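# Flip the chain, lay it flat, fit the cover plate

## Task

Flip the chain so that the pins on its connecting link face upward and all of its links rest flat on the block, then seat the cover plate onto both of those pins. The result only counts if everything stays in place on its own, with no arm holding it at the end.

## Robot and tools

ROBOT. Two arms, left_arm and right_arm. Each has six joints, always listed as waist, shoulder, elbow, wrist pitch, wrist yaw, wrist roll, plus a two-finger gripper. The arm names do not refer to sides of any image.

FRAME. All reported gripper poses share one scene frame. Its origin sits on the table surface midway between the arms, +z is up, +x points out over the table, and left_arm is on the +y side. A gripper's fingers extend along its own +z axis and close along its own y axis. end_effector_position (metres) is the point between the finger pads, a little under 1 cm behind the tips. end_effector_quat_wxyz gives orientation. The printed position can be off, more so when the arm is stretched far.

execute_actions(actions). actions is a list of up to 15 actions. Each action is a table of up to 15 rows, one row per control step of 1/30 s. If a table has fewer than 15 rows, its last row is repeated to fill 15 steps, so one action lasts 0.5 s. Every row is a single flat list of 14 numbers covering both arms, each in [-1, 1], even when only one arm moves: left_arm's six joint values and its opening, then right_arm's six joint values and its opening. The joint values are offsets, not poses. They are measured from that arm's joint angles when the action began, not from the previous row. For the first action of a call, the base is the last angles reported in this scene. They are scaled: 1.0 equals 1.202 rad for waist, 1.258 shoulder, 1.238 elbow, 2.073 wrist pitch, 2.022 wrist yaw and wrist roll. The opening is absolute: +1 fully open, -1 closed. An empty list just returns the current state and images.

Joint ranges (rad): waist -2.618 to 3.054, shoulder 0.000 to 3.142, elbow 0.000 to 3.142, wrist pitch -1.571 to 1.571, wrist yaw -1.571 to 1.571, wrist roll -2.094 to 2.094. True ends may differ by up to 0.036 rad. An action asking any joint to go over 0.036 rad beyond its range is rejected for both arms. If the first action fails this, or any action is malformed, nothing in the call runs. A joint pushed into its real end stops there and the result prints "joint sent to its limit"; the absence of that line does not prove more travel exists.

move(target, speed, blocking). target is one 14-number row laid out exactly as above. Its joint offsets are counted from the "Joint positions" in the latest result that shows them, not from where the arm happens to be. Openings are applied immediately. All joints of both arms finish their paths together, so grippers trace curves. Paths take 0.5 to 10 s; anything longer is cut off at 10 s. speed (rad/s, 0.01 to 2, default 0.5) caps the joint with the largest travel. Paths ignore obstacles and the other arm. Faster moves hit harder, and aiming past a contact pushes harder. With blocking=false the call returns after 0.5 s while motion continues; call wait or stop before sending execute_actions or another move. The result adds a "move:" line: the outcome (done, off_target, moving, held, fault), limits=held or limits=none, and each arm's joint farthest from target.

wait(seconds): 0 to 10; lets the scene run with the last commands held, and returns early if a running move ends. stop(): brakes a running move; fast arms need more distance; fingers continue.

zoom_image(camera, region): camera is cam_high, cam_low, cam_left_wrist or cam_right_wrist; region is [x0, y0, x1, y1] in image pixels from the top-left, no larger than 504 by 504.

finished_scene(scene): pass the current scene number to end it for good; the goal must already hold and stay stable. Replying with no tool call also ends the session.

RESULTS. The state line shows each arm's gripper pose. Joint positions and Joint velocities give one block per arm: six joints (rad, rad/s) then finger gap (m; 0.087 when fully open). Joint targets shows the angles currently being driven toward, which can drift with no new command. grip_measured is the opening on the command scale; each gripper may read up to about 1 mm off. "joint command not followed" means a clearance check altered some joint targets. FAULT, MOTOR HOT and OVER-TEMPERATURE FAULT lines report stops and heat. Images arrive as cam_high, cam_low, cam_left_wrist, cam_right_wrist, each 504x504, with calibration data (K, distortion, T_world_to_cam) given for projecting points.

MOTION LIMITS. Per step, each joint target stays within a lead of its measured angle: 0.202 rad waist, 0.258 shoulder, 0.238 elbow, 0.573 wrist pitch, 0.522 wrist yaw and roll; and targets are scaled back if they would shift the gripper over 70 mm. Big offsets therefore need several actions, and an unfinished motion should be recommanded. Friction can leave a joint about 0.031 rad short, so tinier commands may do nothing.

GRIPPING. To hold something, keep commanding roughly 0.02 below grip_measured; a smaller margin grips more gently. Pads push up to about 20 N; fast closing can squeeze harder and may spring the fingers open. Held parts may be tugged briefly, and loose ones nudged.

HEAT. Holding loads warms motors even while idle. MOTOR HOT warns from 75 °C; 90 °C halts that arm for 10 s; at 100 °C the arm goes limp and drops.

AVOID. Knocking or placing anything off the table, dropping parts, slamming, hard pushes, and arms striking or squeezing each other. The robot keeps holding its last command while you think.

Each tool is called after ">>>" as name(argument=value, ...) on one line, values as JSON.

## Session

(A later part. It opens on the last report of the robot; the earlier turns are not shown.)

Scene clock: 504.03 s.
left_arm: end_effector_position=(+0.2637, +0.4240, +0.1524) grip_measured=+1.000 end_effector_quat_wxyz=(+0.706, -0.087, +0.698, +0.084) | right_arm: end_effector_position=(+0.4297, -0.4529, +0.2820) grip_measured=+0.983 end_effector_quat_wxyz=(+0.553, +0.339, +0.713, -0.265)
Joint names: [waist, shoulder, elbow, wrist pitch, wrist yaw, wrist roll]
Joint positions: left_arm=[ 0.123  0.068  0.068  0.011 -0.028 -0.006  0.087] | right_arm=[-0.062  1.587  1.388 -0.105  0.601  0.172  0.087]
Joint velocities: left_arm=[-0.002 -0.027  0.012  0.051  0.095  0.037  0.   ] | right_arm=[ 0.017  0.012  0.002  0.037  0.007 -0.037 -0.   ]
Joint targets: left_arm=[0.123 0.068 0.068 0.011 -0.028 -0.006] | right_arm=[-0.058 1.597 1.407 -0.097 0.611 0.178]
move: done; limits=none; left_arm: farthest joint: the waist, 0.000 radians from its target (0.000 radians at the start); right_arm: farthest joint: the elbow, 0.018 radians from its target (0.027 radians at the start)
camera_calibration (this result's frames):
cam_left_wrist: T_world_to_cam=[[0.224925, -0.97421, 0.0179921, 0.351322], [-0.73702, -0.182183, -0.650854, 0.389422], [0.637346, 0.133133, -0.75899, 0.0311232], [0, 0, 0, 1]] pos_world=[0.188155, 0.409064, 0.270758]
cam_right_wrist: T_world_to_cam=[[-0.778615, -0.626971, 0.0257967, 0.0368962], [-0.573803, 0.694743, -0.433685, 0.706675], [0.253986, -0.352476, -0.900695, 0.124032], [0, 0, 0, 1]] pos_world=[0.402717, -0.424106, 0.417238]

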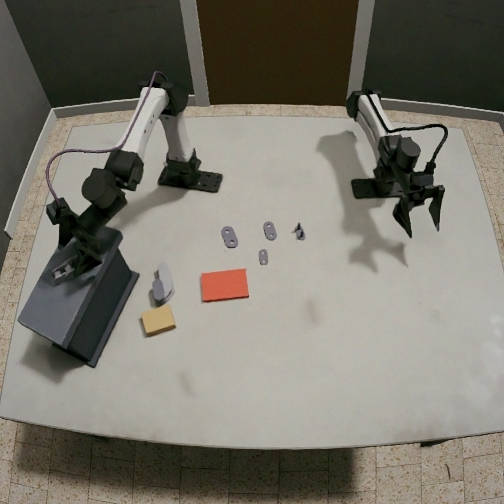

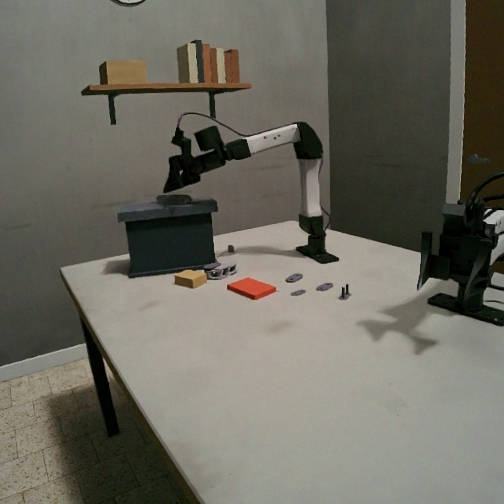

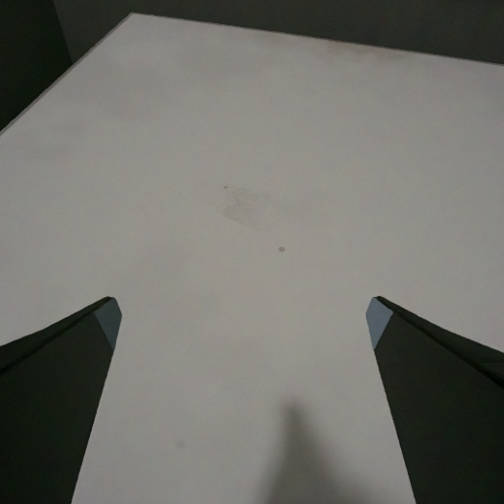

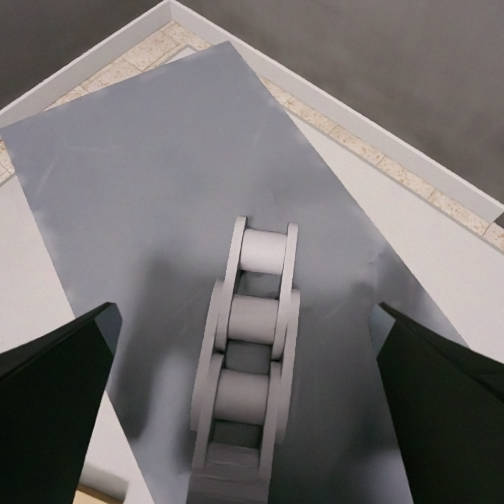

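Lower 0.038.

>>> move(target=[0,0,0,0,0,0,1, 0,0,-0.135,0.078,0,0,0.5], speed=0.25)

>>> execute_actions(actions=[[[0,0,0,0,0,0,1,0,0,0,0,0,0,0.4],[0,0,0,0,0,0,1,0,0,0,0,0,0,0.3],[0,0,0,0,0,0,1,0,0,0,0,0,0,0.22],[0,0,0,0,0,0,1,0,0,0,0,0,0,0.14],[0,0,0,0,0,0,1,0,0,0,0,0,0,0.06],[0,0,0,0,0,0,1,0,0,0,0,0,0,0.0],[0,0,0,0,0,0,1,0,0,0,0,0,0,-0.04],[0,0,0,0,0,0,1,0,0,0,0,0,0,-0.08],[0,0,0,0,0,0,1,0,0,0,0,0,0,-0.12],[0,0,0,0,0,0,1,0,0,0,0,0,0,-0.16],[0,0,0,0,0,0,1,0,0,0,0,0,0,-0.2],[0,0,0,0,0,0,1,0,0,0,0,0,0,-0.24],[0,0,0,0,0,0,1,0,0,0,0,0,0,-0.28],[0,0,0,0,0,0,1,0,0,0,0,0,0,-0.32]],[[0,0,0,0,0,0,1,0,0,0,0,0,0,-0.32]]])

Scene clock: 510.77 s.
left_arm: end_effector_position=(+0.2637, +0.4240, +0.1524) grip_measured=+1.000 end_effector_quat_wxyz=(+0.706, -0.087, +0.698, +0.084) | right_arm: end_effector_position=(+0.4288, -0.4527, +0.2450) grip_measured=+0.500 end_effector_quat_wxyz=(+0.555, +0.339, +0.712, -0.265)
Joint names: [waist, shoulder, elbow, wrist pitch, wrist yaw, wrist roll]
Joint positions: left_arm=[ 0.123  0.068  0.068  0.011 -0.028 -0.006  0.087] | right_arm=[-0.062  1.587  1.238  0.049  0.601  0.173  0.066]
Joint velocities: left_arm=[-0.012  0.002 -0.012 -0.022  0.051  0.037  0.   ] | right_arm=[-0.017 -0.002  0.007  0.007 -0.037 -0.037 -0.   ]
Joint targets: left_arm=[0.123 0.068 0.068 0.011 -0.028 -0.006] | right_arm=[-0.062 1.587 1.221 0.057 0.601 0.172]
move: done; limits=none; left_arm: farthest joint: the waist, 0.000 radians from its target (0.000 radians at the start); right_arm: farthest joint: the elbow, 0.017 radians from its target (0.167 radians at the start)
camera_calibration (this result's frames):
cam_left_wrist: T_world_to_cam=[[0.224925, -0.97421, 0.0179921, 0.351322], [-0.73702, -0.182183, -0.650854, 0.389422], [0.637346, 0.133133, -0.75899, 0.0311232], [0, 0, 0, 1]] pos_world=[0.188155, 0.409064, 0.270758]
cam_right_wrist: T_world_to_cam=[[-0.778999, -0.626593, 0.0232842, 0.0382394], [-0.571772, 0.694621, -0.436554, 0.689772], [0.257368, -0.353388, -0.899377, 0.0888273], [0, 0, 0, 1]] pos_world=[0.401319, -0.423779, 0.380122]

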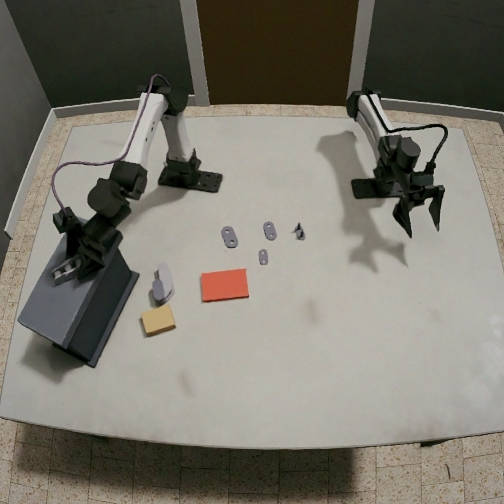

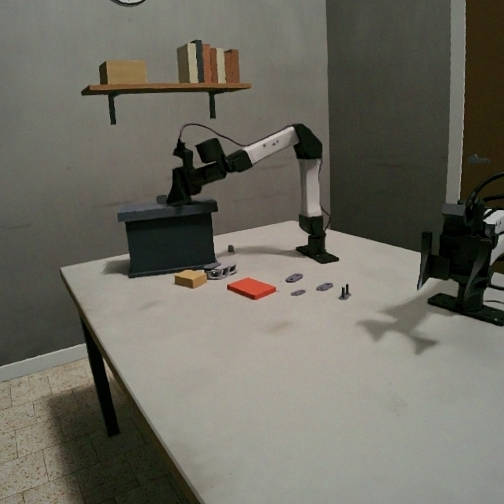

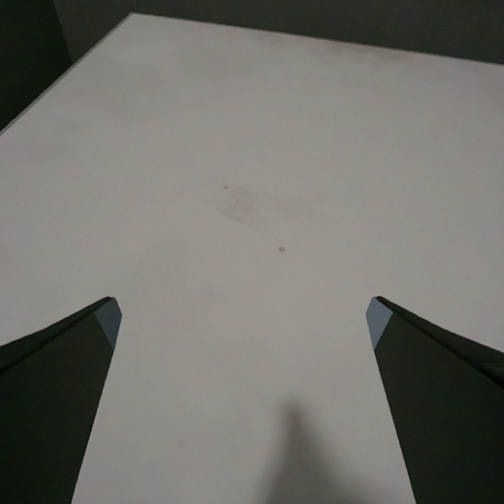

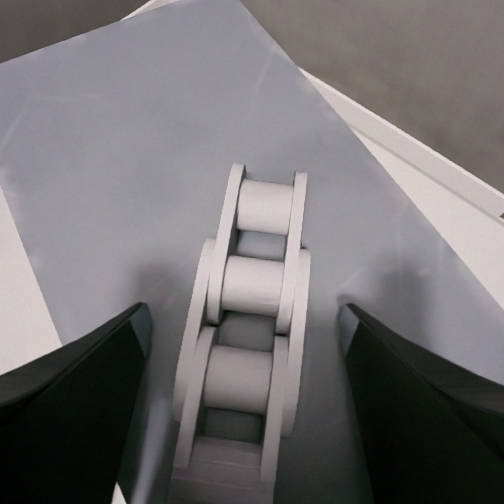

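Scene clock: 511.77 s.
left_arm: end_effector_position=(+0.2637, +0.4240, +0.1524) grip_measured=+1.000 end_effector_quat_wxyz=(+0.706, -0.087, +0.698, +0.084) | right_arm: end_effector_position=(+0.4288, -0.4527, +0.2450) grip_measured=-0.230 end_effector_quat_wxyz=(+0.555, +0.339, +0.712, -0.265)
Joint names: [waist, shoulder, elbow, wrist pitch, wrist yaw, wrist roll]
Joint positions: left_arm=[ 0.123  0.068  0.068  0.011 -0.028 -0.006  0.087] | right_arm=[-0.062  1.587  1.238  0.049  0.602  0.173  0.034]
Joint velocities: left_arm=[0.007 0.007 0.007 0.066 0.037 0.066 0.   ] | right_arm=[ 0.007  0.012 -0.007 -0.037  0.007 -0.007 -0.001]
Joint targets: left_arm=[0.123 0.068 0.068 0.011 -0.028 -0.006] | right_arm=[-0.062 1.587 1.238 0.049 0.602 0.173]
camera_calibration (this result's frames):
cam_left_wrist: T_world_to_cam=[[0.224925, -0.97421, 0.0179921, 0.351322], [-0.73702, -0.182183, -0.650854, 0.389422], [0.637346, 0.133133, -0.75899, 0.0311232], [0, 0, 0, 1]] pos_world=[0.188155, 0.409064, 0.270758]
cam_right_wrist: T_world_to_cam=[[-0.779356, -0.626173, 0.0226359, 0.0387076], [-0.571151, 0.695091, -0.436617, 0.689744], [0.257664, -0.353209, -0.899362, 0.0887843], [0, 0, 0, 1]] pos_world=[0.401239, -0.423838, 0.380127]

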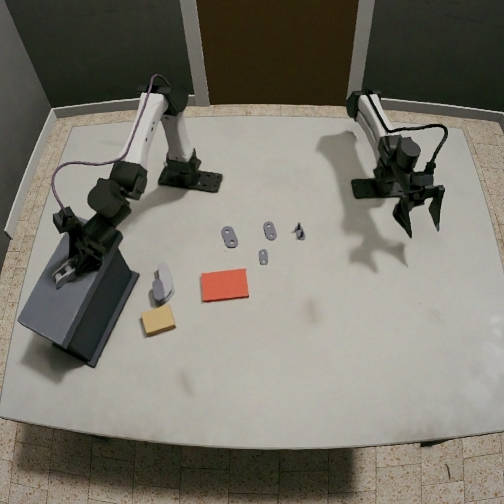

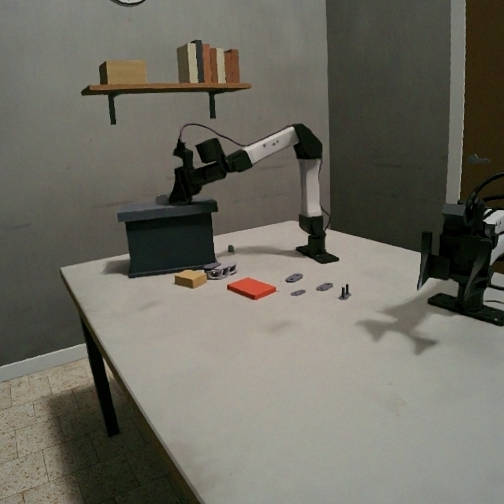

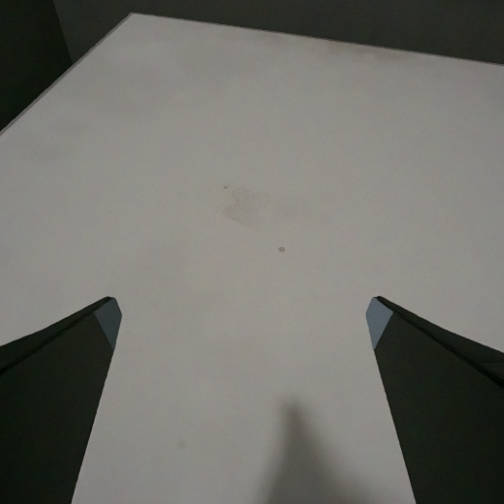

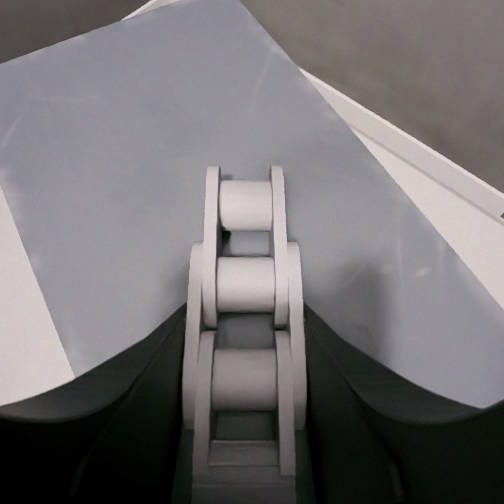

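>>> move(target=[0,0,0,0,0,0,1, -0.188,0.225,0.27,0.015,-0.302,-0.089,-0.32], speed=0.25)

Scene clock: 518.57 s.
left_arm: end_effector_position=(+0.2637, +0.4240, +0.1524) grip_measured=+1.000 end_effector_quat_wxyz=(+0.706, -0.087, +0.698, +0.084) | right_arm: end_effector_position=(+0.5044, -0.5079, +0.2465) grip_measured=-0.230 end_effector_quat_wxyz=(+0.593, +0.192, +0.767, -0.150)
Joint names: [waist, shoulder, elbow, wrist pitch, wrist yaw, wrist roll]
Joint positions: left_arm=[ 0.123  0.068  0.068  0.011 -0.028 -0.006  0.087] | right_arm=[-0.282  1.857  1.548  0.055  0.006  0.     0.034]
Joint velocities: left_arm=[-0.017  0.012 -0.017  0.037  0.022 -0.007  0.   ] | right_arm=[ 0.017  0.012 -0.012 -0.007 -0.095  0.037 -0.001]
Joint targets: left_arm=[0.123 0.068 0.068 0.011 -0.028 -0.006] | right_arm=[-0.288 1.870 1.573 0.080 -0.009 -0.007]
move: off_target (right_arm); limits=none; left_arm: farthest joint: the waist, 0.000 radians from its target (0.000 radians at the start); right_arm: farthest joint: the wrist pitch, 0.025 radians from its target (0.031 radians at the start)
camera_calibration (this result's frames):
cam_left_wrist: T_world_to_cam=[[0.224925, -0.97421, 0.0179921, 0.351322], [-0.73702, -0.182183, -0.650854, 0.389422], [0.637346, 0.133133, -0.75899, 0.0311232], [0, 0, 0, 1]] pos_world=[0.188155, 0.409064, 0.270758]
cam_right_wrist: T_world_to_cam=[[-0.475777, -0.87924, 0.0239313, -0.218909], [-0.798902, 0.420602, -0.429942, 0.745757], [0.367957, -0.223675, -0.902539, 0.0620672], [0, 0, 0, 1]] pos_world=[0.468797, -0.492257, 0.381889]

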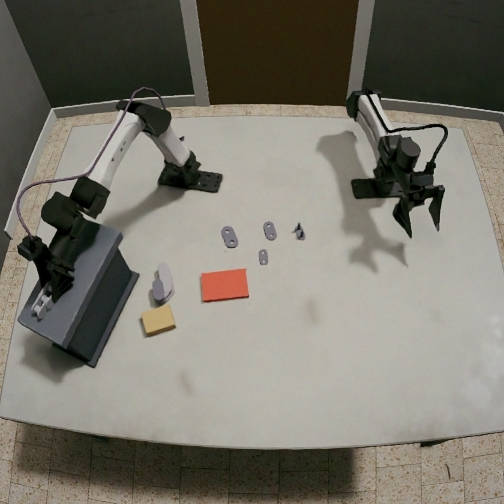

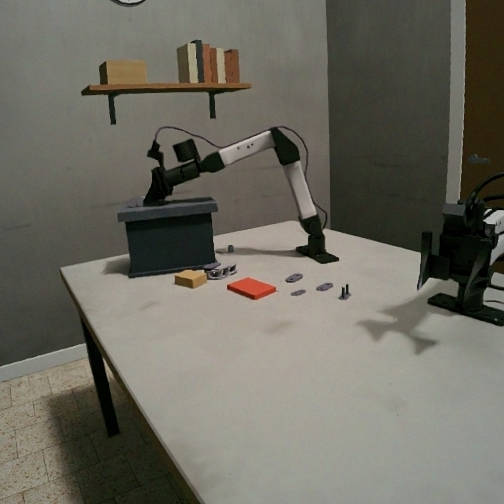

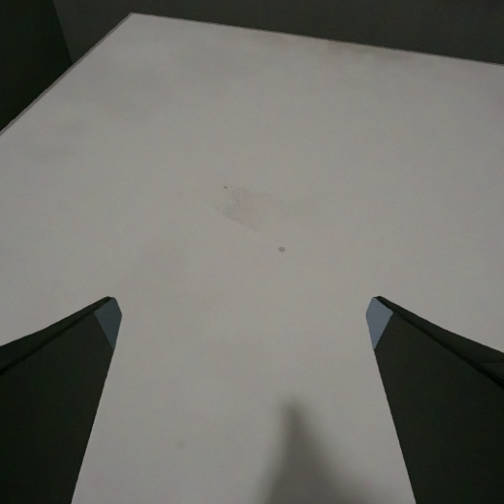

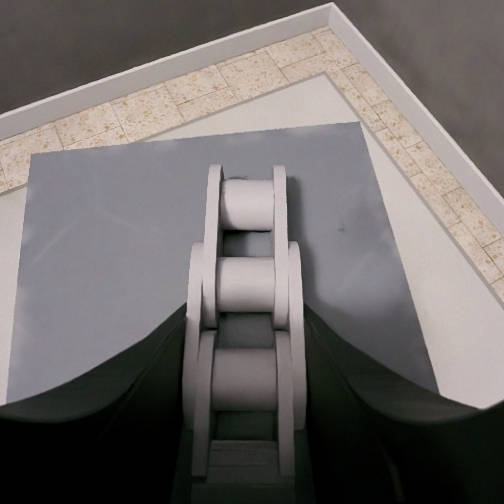

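>>> move(target=[0,0,0,0,0,0,1, 0,0,0.08,-0.02,0,0.1,-0.32], speed=0.3)

>>> move(target=[0,0,0,0,0,0,1, -0.02,0,0.02,0.01,0,0.68,-0.32], speed=0.7)

Scene clock: 523.57 s.
left_arm: end_effector_position=(+0.2637, +0.4240, +0.1524) grip_measured=+1.000 end_effector_quat_wxyz=(+0.706, -0.087, +0.698, +0.084) | right_arm: end_effector_position=(+0.5074, -0.5005, +0.2598) grip_measured=-0.230 end_effector_quat_wxyz=(+0.599, +0.267, +0.750, -0.091)
Joint names: [waist, shoulder, elbow, wrist pitch, wrist yaw, wrist roll]
Joint positions: left_arm=[ 0.123  0.068  0.068  0.011 -0.028 -0.006  0.087] | right_arm=[-0.282  1.857  1.613 -0.025  0.006  0.192  0.034]
Joint velocities: left_arm=[ 0.007 -0.022  0.027  0.037 -0.051  0.007  0.   ] | right_arm=[-0.012 -0.022 -0.007 -0.037 -0.051 -0.081 -0.001]
Joint targets: left_arm=[0.123 0.068 0.068 0.011 -0.028 -0.006] | right_arm=[-0.282 1.857 1.648 0.014 0.006 0.202]
move: off_target (right_arm); limits=none; left_arm: farthest joint: the waist, 0.000 radians from its target (0.000 radians at the start); right_arm: farthest joint: the wrist pitch, 0.039 radians from its target (0.042 radians at the start)
camera_calibration (this result's frames):
cam_left_wrist: T_world_to_cam=[[0.224925, -0.97421, 0.0179921, 0.351322], [-0.73702, -0.182183, -0.650854, 0.389422], [0.637346, 0.133133, -0.75899, 0.0311232], [0, 0, 0, 1]] pos_world=[0.188155, 0.409064, 0.270758]
cam_right_wrist: T_world_to_cam=[[-0.513696, -0.842839, -0.160435, -0.125929], [-0.744272, 0.530784, -0.405373, 0.77177], [0.42682, -0.0888311, -0.899963, 0.11157], [0, 0, 0, 1]] pos_world=[0.462098, -0.50587, 0.39306]

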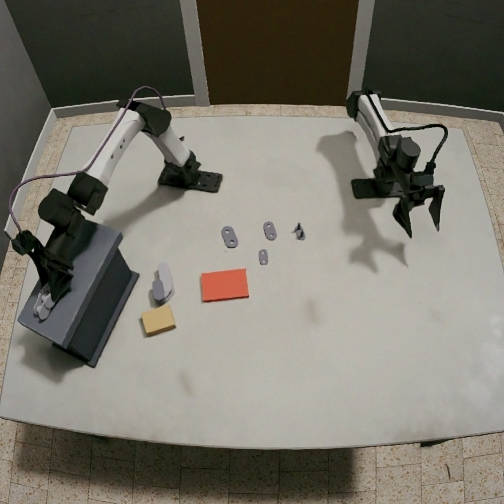

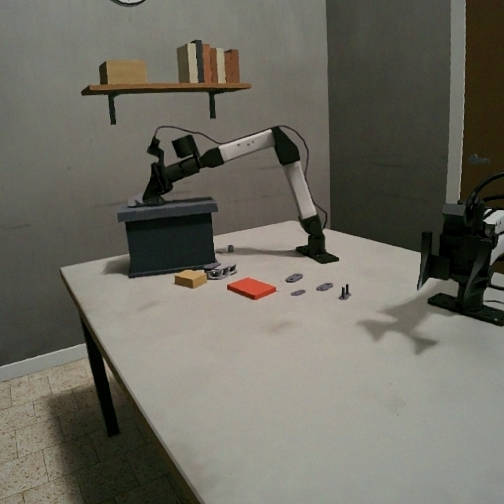

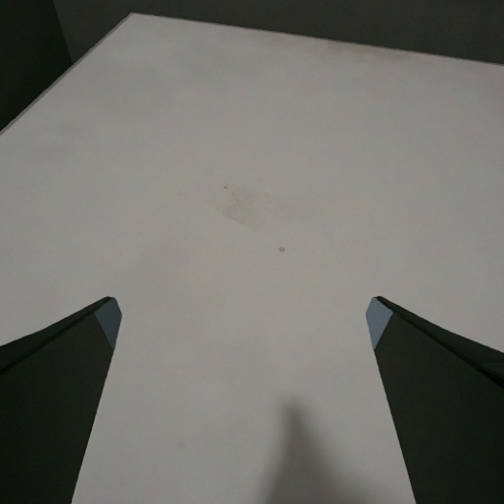

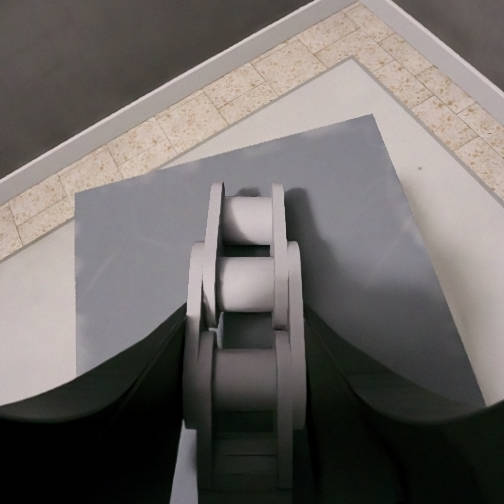

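Scene clock: 526.40 s.
left_arm: end_effector_position=(+0.2637, +0.4240, +0.1524) grip_measured=+1.000 end_effector_quat_wxyz=(+0.706, -0.087, +0.698, +0.084) | right_arm: end_effector_position=(+0.5254, -0.4823, +0.2853) grip_measured=-0.231 end_effector_quat_wxyz=(+0.508, +0.694, +0.421, +0.289)
Joint names: [waist, shoulder, elbow, wrist pitch, wrist yaw, wrist roll]
Joint positions: left_arm=[ 0.123  0.068  0.068  0.011 -0.028 -0.006  0.087] | right_arm=[-0.297  1.857  1.613 -0.079  0.007  1.545  0.034]
Joint velocities: left_arm=[ 0.022  0.002 -0.012 -0.007 -0.051 -0.007  0.   ] | right_arm=[ 0.002 -0.002  0.007  0.051 -0.037 -0.066 -0.   ]
Joint targets: left_arm=[0.123 0.068 0.068 0.011 -0.028 -0.006] | right_arm=[-0.306 1.857 1.638 -0.005 0.006 1.567]
move: off_target (right_arm); limits=none; left_arm: farthest joint: the waist, 0.000 radians from its target (0.000 radians at the start); right_arm: farthest joint: the wrist pitch, 0.074 radians from its target (0.021 radians at the start)
camera_calibration (this result's frames):
cam_left_wrist: T_world_to_cam=[[0.224925, -0.97421, 0.0179921, 0.351322], [-0.73702, -0.182183, -0.650854, 0.389422], [0.637346, 0.133133, -0.75899, 0.0311232], [0, 0, 0, 1]] pos_world=[0.188155, 0.409064, 0.270758]
cam_right_wrist: T_world_to_cam=[[-0.308468, 0.115854, -0.944153, 0.480891], [-0.328155, 0.918663, 0.219939, 0.57591], [0.892839, 0.377673, -0.24536, -0.0781401], [0, 0, 0, 1]] pos_world=[0.407094, -0.555269, 0.308197]

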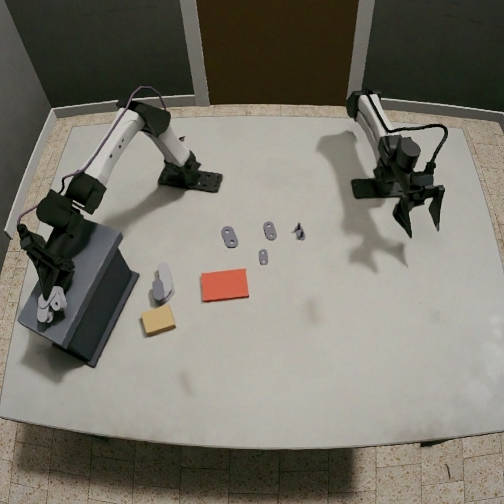

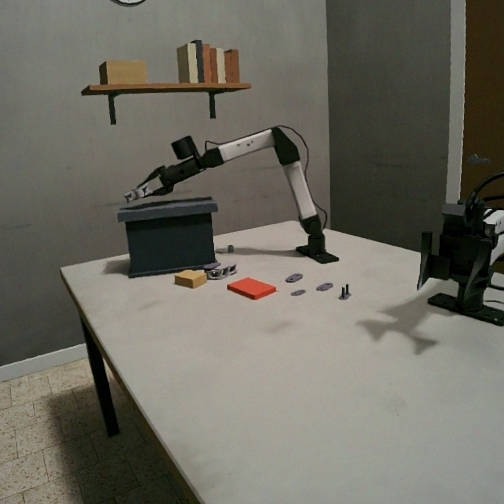

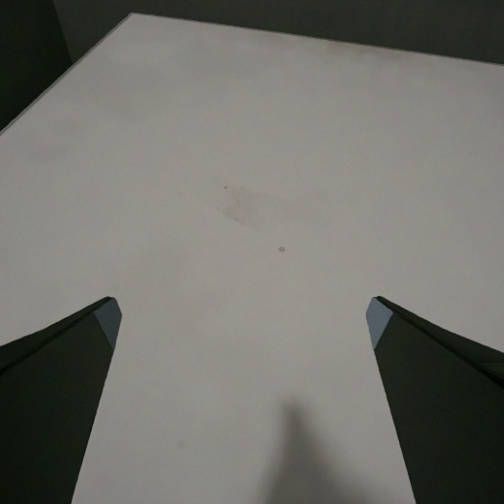

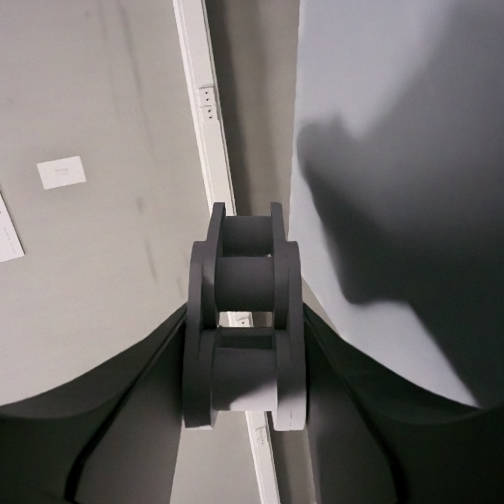

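>>> move(target=[0,0,0,0,0,0,1, -0.06,0,-0.08,0.075,0,0.01,-0.32], speed=0.2)

Scene clock: 530.43 s.
left_arm: end_effector_position=(+0.2637, +0.4240, +0.1524) grip_measured=+1.000 end_effector_quat_wxyz=(+0.706, -0.087, +0.698, +0.084) | right_arm: end_effector_position=(+0.5071, -0.5154, +0.2589) grip_measured=-0.231 end_effector_quat_wxyz=(+0.513, +0.710, +0.398, +0.271)
Joint names: [waist, shoulder, elbow, wrist pitch, wrist yaw, wrist roll]
Joint positions: left_arm=[ 0.123  0.068  0.068  0.011 -0.028 -0.006  0.087] | right_arm=[-0.362  1.859  1.517  0.01   0.007  1.548  0.034]
Joint velocities: left_arm=[ 0.002 -0.002  0.022 -0.037 -0.007  0.051  0.   ] | right_arm=[ 0.007  0.007  0.002  0.051 -0.007 -0.051  0.   ]
Joint targets: left_arm=[0.123 0.068 0.068 0.011 -0.028 -0.006] | right_arm=[-0.369 1.857 1.514 0.077 0.007 1.565]
move: off_target (right_arm); limits=none; left_arm: farthest joint: the waist, 0.000 radians from its target (0.000 radians at the start); right_arm: farthest joint: the wrist pitch, 0.066 radians from its target (0.155 radians at the start)
camera_calibration (this result's frames):
cam_left_wrist: T_world_to_cam=[[0.224925, -0.97421, 0.0179921, 0.351322], [-0.73702, -0.182183, -0.650854, 0.389422], [0.637346, 0.133133, -0.75899, 0.0311232], [0, 0, 0, 1]] pos_world=[0.188155, 0.409064, 0.270758]
cam_right_wrist: T_world_to_cam=[[-0.30517, 0.142759, -0.941537, 0.465611], [-0.265706, 0.936671, 0.228141, 0.581573], [0.914479, 0.319793, -0.247912, -0.0959418], [0, 0, 0, 1]] pos_world=[0.384355, -0.580531, 0.281924]

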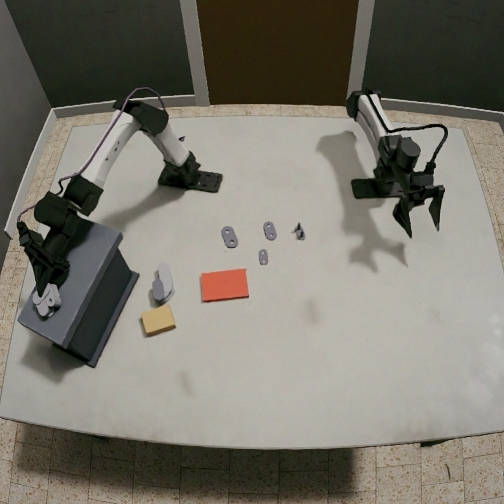

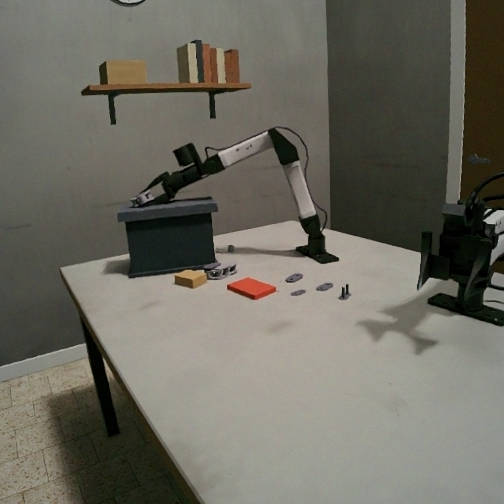

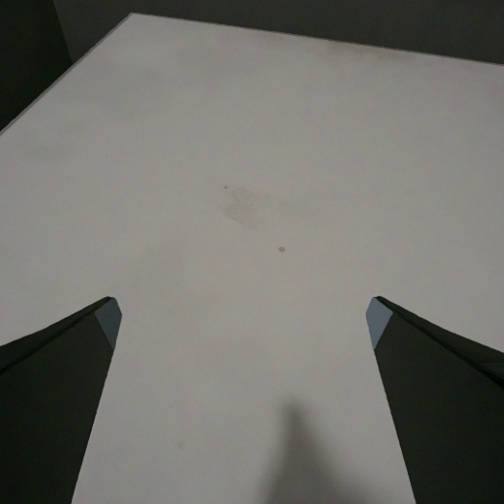

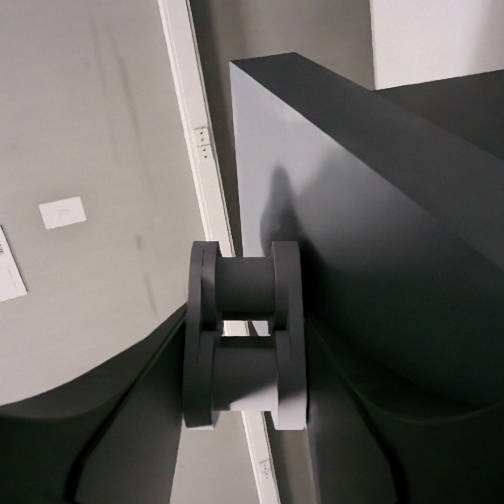

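>>> execute_actions(actions=[[[0,0,0,0,0,0,1,0,0,0,0.01,0,0,-0.2],[0,0,0,0,0,0,1,0,0,0,0.01,0,0,-0.15],[0,0,0,0,0,0,1,0,0,0,0.01,0,0,-0.1],[0,0,0,0,0,0,1,0,0,0,0.01,0,0,-0.05],[0,0,0,0,0,0,1,0,0,0,0.01,0,0,0.0]]])

>>> move(target=[0,0,0,0,0,0,1, -0.02,-0.195,-0.225,0.01,0,0,0.0], speed=0.3)

Scene clock: 535.40 s.
left_arm: end_effector_position=(+0.2637, +0.4240, +0.1524) grip_measured=+1.000 end_effector_quat_wxyz=(+0.706, -0.087, +0.698, +0.084) | right_arm: end_effector_position=(+0.5067, -0.5151, +0.2575) grip_measured=+0.000 end_effector_quat_wxyz=(+0.512, +0.711, +0.400, +0.269)
Joint names: [waist, shoulder, elbow, wrist pitch, wrist yaw, wrist roll]
Joint positions: left_arm=[ 0.123  0.068  0.068  0.011 -0.028 -0.006  0.087] | right_arm=[-0.362  1.859  1.517  0.005  0.007  1.545  0.044]
Joint velocities: left_arm=[-0.007  0.002 -0.007 -0.066 -0.081 -0.081  0.   ] | right_arm=[-0.012 -0.012 -0.007  0.007 -0.051  0.051 -0.   ]
Joint targets: left_arm=[0.123 0.068 0.068 0.011 -0.028 -0.006] | right_arm=[-0.362 1.859 1.517 0.031 0.007 1.548]
camera_calibration (this result's frames):
cam_left_wrist: T_world_to_cam=[[0.224925, -0.97421, 0.0179921, 0.351322], [-0.73702, -0.182183, -0.650854, 0.389422], [0.637346, 0.133133, -0.75899, 0.0311232], [0, 0, 0, 1]] pos_world=[0.188155, 0.409064, 0.270758]
cam_right_wrist: T_world_to_cam=[[-0.311224, 0.142547, -0.939585, 0.466592], [-0.265325, 0.936339, 0.229939, 0.580711], [0.912547, 0.320858, -0.25359, -0.0930017], [0, 0, 0, 1]] pos_world=[0.38416, -0.580413, 0.28129]

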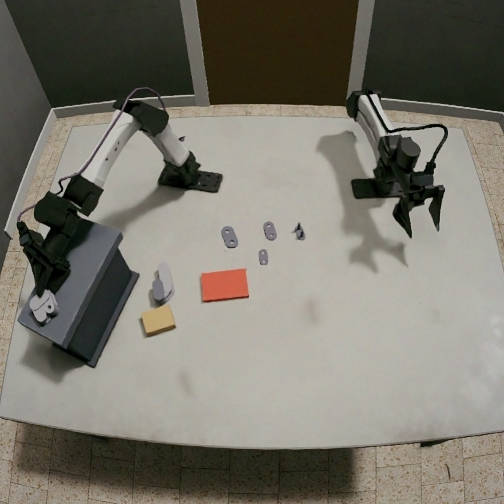

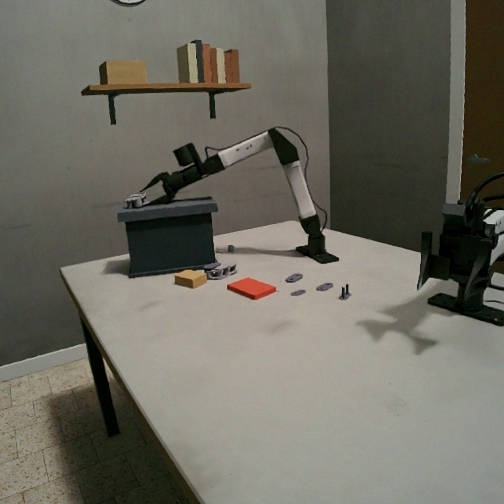

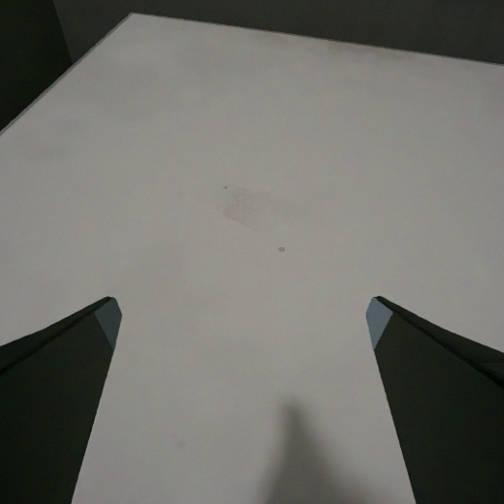

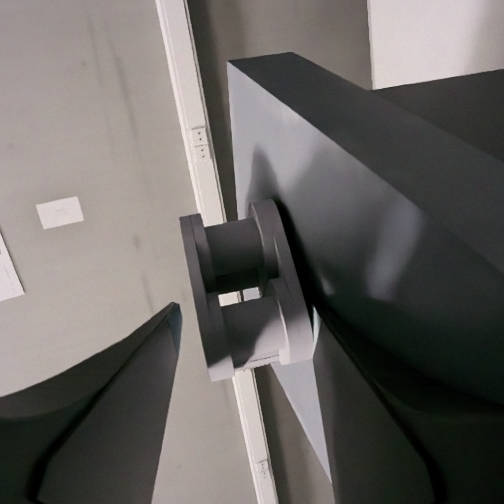

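Scene clock: 536.70 s.
left_arm: end_effector_position=(+0.2637, +0.4240, +0.1524) grip_measured=+1.000 end_effector_quat_wxyz=(+0.706, -0.087, +0.698, +0.084) | right_arm: end_effector_position=(+0.4507, -0.4891, +0.2577) grip_measured=+0.000 end_effector_quat_wxyz=(+0.509, +0.717, +0.397, +0.262)
Joint names: [waist, shoulder, elbow, wrist pitch, wrist yaw, wrist roll]
Joint positions: left_arm=[ 0.123  0.068  0.068  0.011 -0.028 -0.006  0.087] | right_arm=[-0.378  1.628  1.26   0.017  0.007  1.544  0.044]
Joint velocities: left_arm=[0.007 0.012 0.002 0.007 0.022 0.037 0.   ] | right_arm=[-0.007  0.012  0.027 -0.037 -0.022 -0.051  0.001]
Joint targets: left_arm=[0.123 0.068 0.068 0.011 -0.028 -0.006] | right_arm=[-0.386 1.613 1.239 0.025 0.007 1.545]
move: off_target (right_arm); limits=none; left_arm: farthest joint: the waist, 0.000 radians from its target (0.000 radians at the start); right_arm: farthest joint: the elbow, 0.021 radians from its target (0.279 radians at the start)
camera_calibration (this result's frames):
cam_left_wrist: T_world_to_cam=[[0.224925, -0.97421, 0.0179921, 0.351322], [-0.73702, -0.182183, -0.650854, 0.389422], [0.637346, 0.133133, -0.75899, 0.0311232], [0, 0, 0, 1]] pos_world=[0.188155, 0.409064, 0.270758]
cam_right_wrist: T_world_to_cam=[[-0.320713, 0.154229, -0.934535, 0.454335], [-0.247952, 0.938576, 0.239988, 0.532092], [0.914146, 0.308687, -0.262772, -0.054469], [0, 0, 0, 1]] pos_world=[0.327437, -0.552667, 0.282583]

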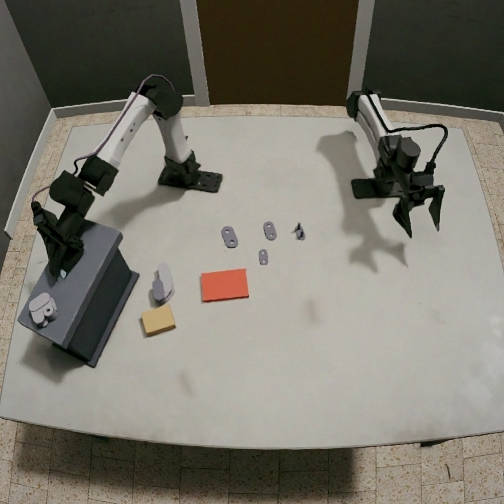

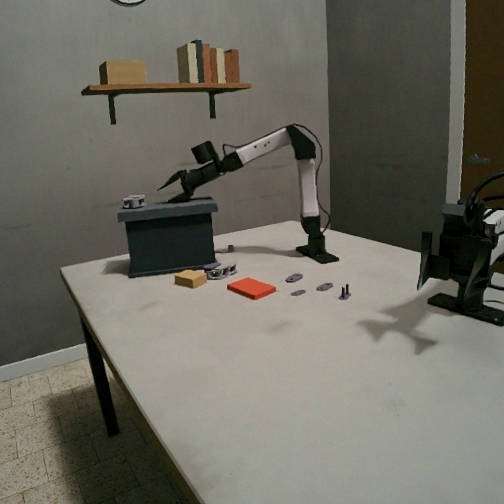

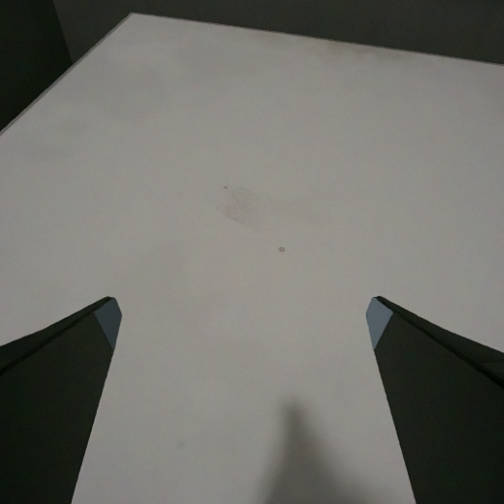

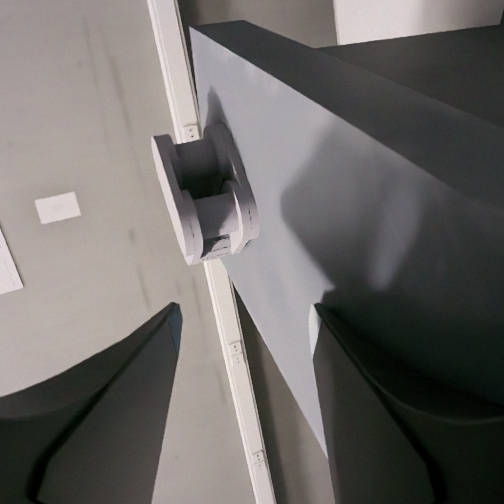

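>>> move(target=[0,0,0,0,0,0,1, 0.2,-0.05,0.2,0,0,-0.4,0.15], speed=1)

>>> move(target=[0,0,0,0,0,0,1, 0.3,0,0,-0.1,0,-0.573,0.15], speed=1)

Scene clock: 546.97 s.
left_arm: end_effector_position=(+0.2637, +0.4240, +0.1524) grip_measured=+1.000 end_effector_quat_wxyz=(+0.706, -0.087, +0.698, +0.084) | right_arm: end_effector_position=(+0.4907, -0.3882, +0.3700) grip_measured=+0.150 end_effector_quat_wxyz=(+0.672, +0.379, +0.623, +0.130)
Joint names: [waist, shoulder, elbow, wrist pitch, wrist yaw, wrist roll]
Joint positions: left_arm=[ 0.123  0.068  0.068  0.011 -0.028 -0.006  0.087] | right_arm=[-0.142  1.577  1.492  0.02   0.008  0.739  0.05 ]
Joint velocities: left_arm=[-0.012 -0.012  0.002 -0.022 -0.066  0.007  0.   ] | right_arm=[-0.002 -0.007 -0.017  0.051  0.007 -0.022 -0.   ]
Joint targets: left_arm=[0.123 0.068 0.068 0.011 -0.028 -0.006] | right_arm=[-0.137 1.566 1.507 0.017 0.006 0.735]
move: done; limits=none; left_arm: farthest joint: the waist, 0.000 radians from its target (0.000 radians at the start); right_arm: farthest joint: the elbow, 0.015 radians from its target (0.248 radians at the start)
camera_calibration (this result's frames):
cam_left_wrist: T_world_to_cam=[[0.224925, -0.97421, 0.0179921, 0.351322], [-0.73702, -0.182183, -0.650854, 0.389422], [0.637346, 0.133133, -0.75899, 0.0311232], [0, 0, 0, 1]] pos_world=[0.188155, 0.409064, 0.270758]
cam_right_wrist: T_world_to_cam=[[-0.309645, -0.688889, -0.655402, 0.120598], [-0.596844, 0.677391, -0.430021, 0.73813], [0.740201, 0.258019, -0.62091, 0.10553], [0, 0, 0, 1]] pos_world=[0.399778, -0.444153, 0.461977]

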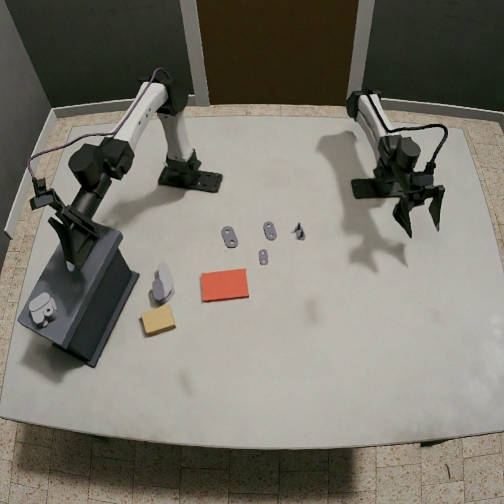

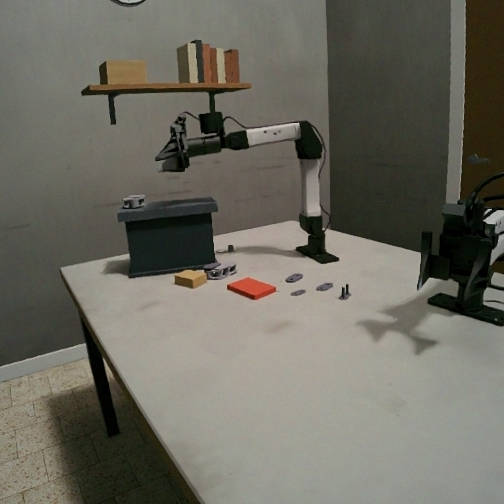

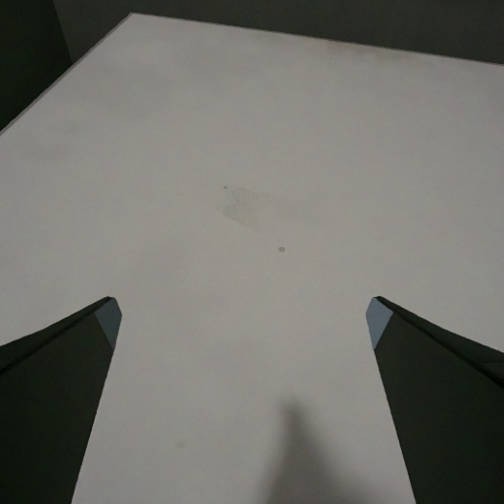

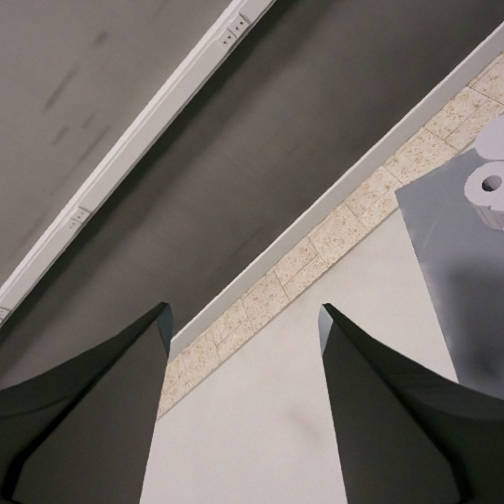

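Scene clock: 549.07 s.
left_arm: end_effector_position=(+0.2637, +0.4240, +0.1524) grip_measured=+1.000 end_effector_quat_wxyz=(+0.706, -0.087, +0.698, +0.084) | right_arm: end_effector_position=(+0.4968, -0.2510, +0.3161) grip_measured=+0.150 end_effector_quat_wxyz=(+0.597, -0.164, +0.775, -0.126)
Joint names: [waist, shoulder, elbow, wrist pitch, wrist yaw, wrist roll]
Joint positions: left_arm=[ 0.123  0.068  0.068  0.011 -0.028 -0.006  0.087] | right_arm=[ 0.213  1.577  1.492 -0.174  0.008 -0.414  0.05 ]
Joint velocities: left_arm=[-0.012 -0.002 -0.017  0.022 -0.051 -0.066  0.   ] | right_arm=[-0.017 -0.002  0.002 -0.007  0.037  0.007  0.   ]
Joint targets: left_arm=[0.123 0.068 0.068 0.011 -0.028 -0.006] | right_arm=[0.218 1.577 1.492 -0.187 0.008 -0.420]
move: done; limits=none; left_arm: farthest joint: the waist, 0.000 radians from its target (0.000 radians at the start); right_arm: farthest joint: the wrist pitch, 0.013 radians from its target (0.208 radians at the start)
camera_calibration (this result's frames):
cam_left_wrist: T_world_to_cam=[[0.224925, -0.97421, 0.0179921, 0.351322], [-0.73702, -0.182183, -0.650854, 0.389422], [0.637346, 0.133133, -0.75899, 0.0311232], [0, 0, 0, 1]] pos_world=[0.188155, 0.409064, 0.270758]
cam_right_wrist: T_world_to_cam=[[0.0995673, -0.906077, 0.411232, -0.4133], [-0.890018, -0.265895, -0.370361, 0.515646], [0.44492, -0.329128, -0.832899, 0.0984964], [0, 0, 0, 1]] pos_world=[0.456263, -0.204956, 0.442975]

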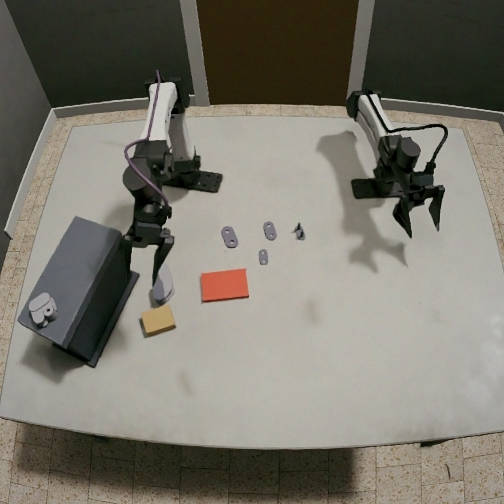

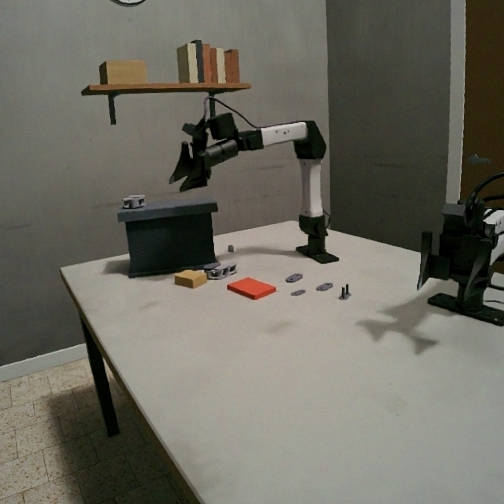

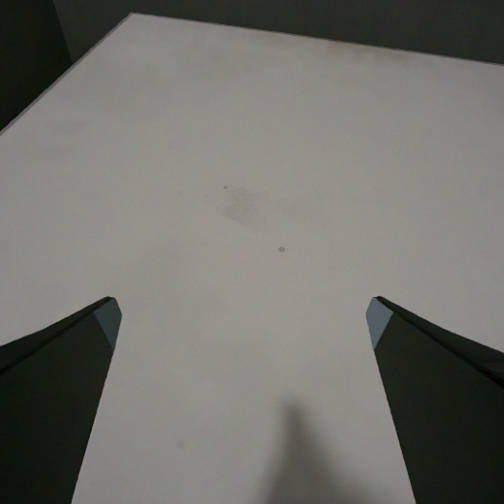

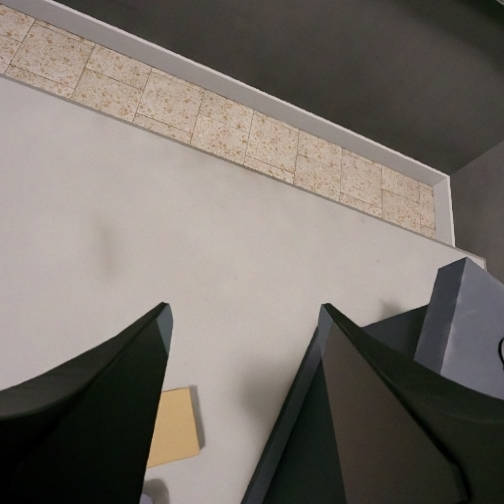

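>>> move(target=[0,0,0,0,0,0,1, -0.081,0.329,0.092,-0.491,0,0,0.15], speed=0.8)

Scene clock: 553.03 s.
left_arm: end_effector_position=(+0.2637, +0.4240, +0.1524) grip_measured=+1.000 end_effector_quat_wxyz=(+0.706, -0.087, +0.698, +0.084) | right_arm: end_effector_position=(+0.3263, -0.2824, +0.0670) grip_measured=+0.150 end_effector_quat_wxyz=(-0.004, -0.166, +0.986, -0.003)
Joint names: [waist, shoulder, elbow, wrist pitch, wrist yaw, wrist roll]
Joint positions: left_arm=[ 0.123  0.068  0.068  0.011 -0.028 -0.006  0.087] | right_arm=[ 0.123  1.98   1.582 -1.18   0.008 -0.414  0.05 ]
Joint velocities: left_arm=[-0.012 -0.012  0.012  0.066  0.066  0.007  0.   ] | right_arm=[-0.017  0.007  0.007  0.022 -0.007 -0.051 -0.001]
Joint targets: left_arm=[0.123 0.068 0.068 0.011 -0.028 -0.006] | right_arm=[0.116 1.991 1.606 -1.192 0.008 -0.414]
move: off_target (right_arm); limits=none; left_arm: farthest joint: the waist, 0.000 radians from its target (0.000 radians at the start); right_arm: farthest joint: the elbow, 0.024 radians from its target (0.114 radians at the start)
camera_calibration (this result's frames):
cam_left_wrist: T_world_to_cam=[[0.224925, -0.97421, 0.0179921, 0.351322], [-0.73702, -0.182183, -0.650854, 0.389422], [0.637346, 0.133133, -0.75899, 0.0311232], [0, 0, 0, 1]] pos_world=[0.188155, 0.409064, 0.270758]
cam_right_wrist: T_world_to_cam=[[0.346185, -0.938071, 0.0133378, -0.385208], [-0.599918, -0.210418, 0.771896, 0.107766], [-0.721287, -0.27522, -0.635609, 0.339053], [0, 0, 0, 1]] pos_world=[0.442559, -0.245363, 0.137459]

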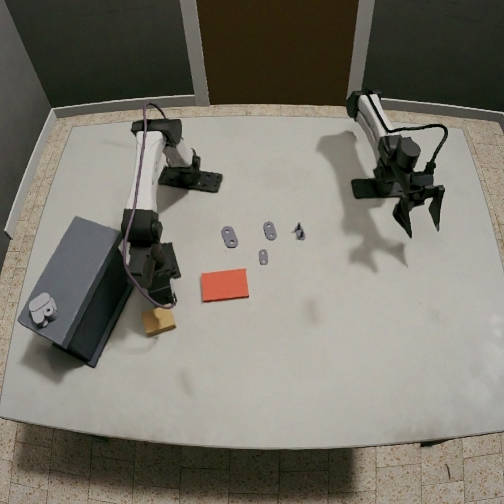

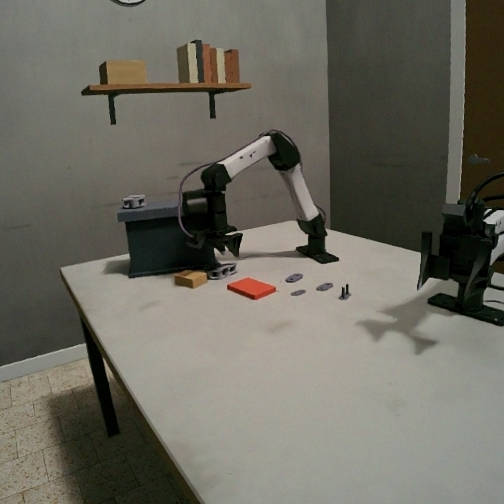

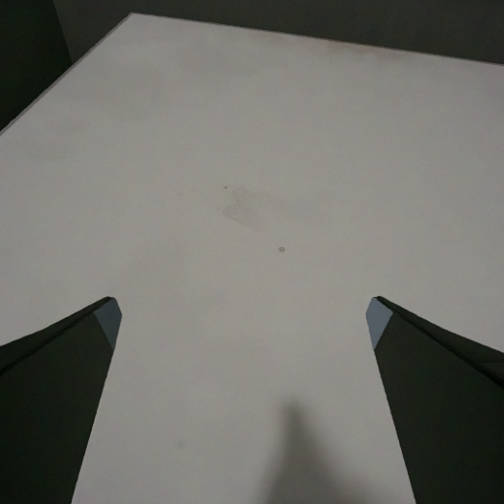

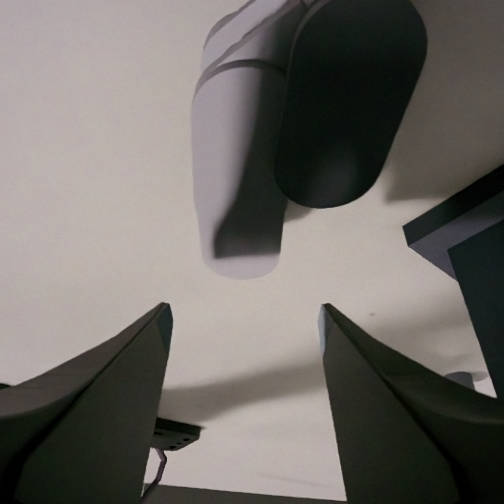

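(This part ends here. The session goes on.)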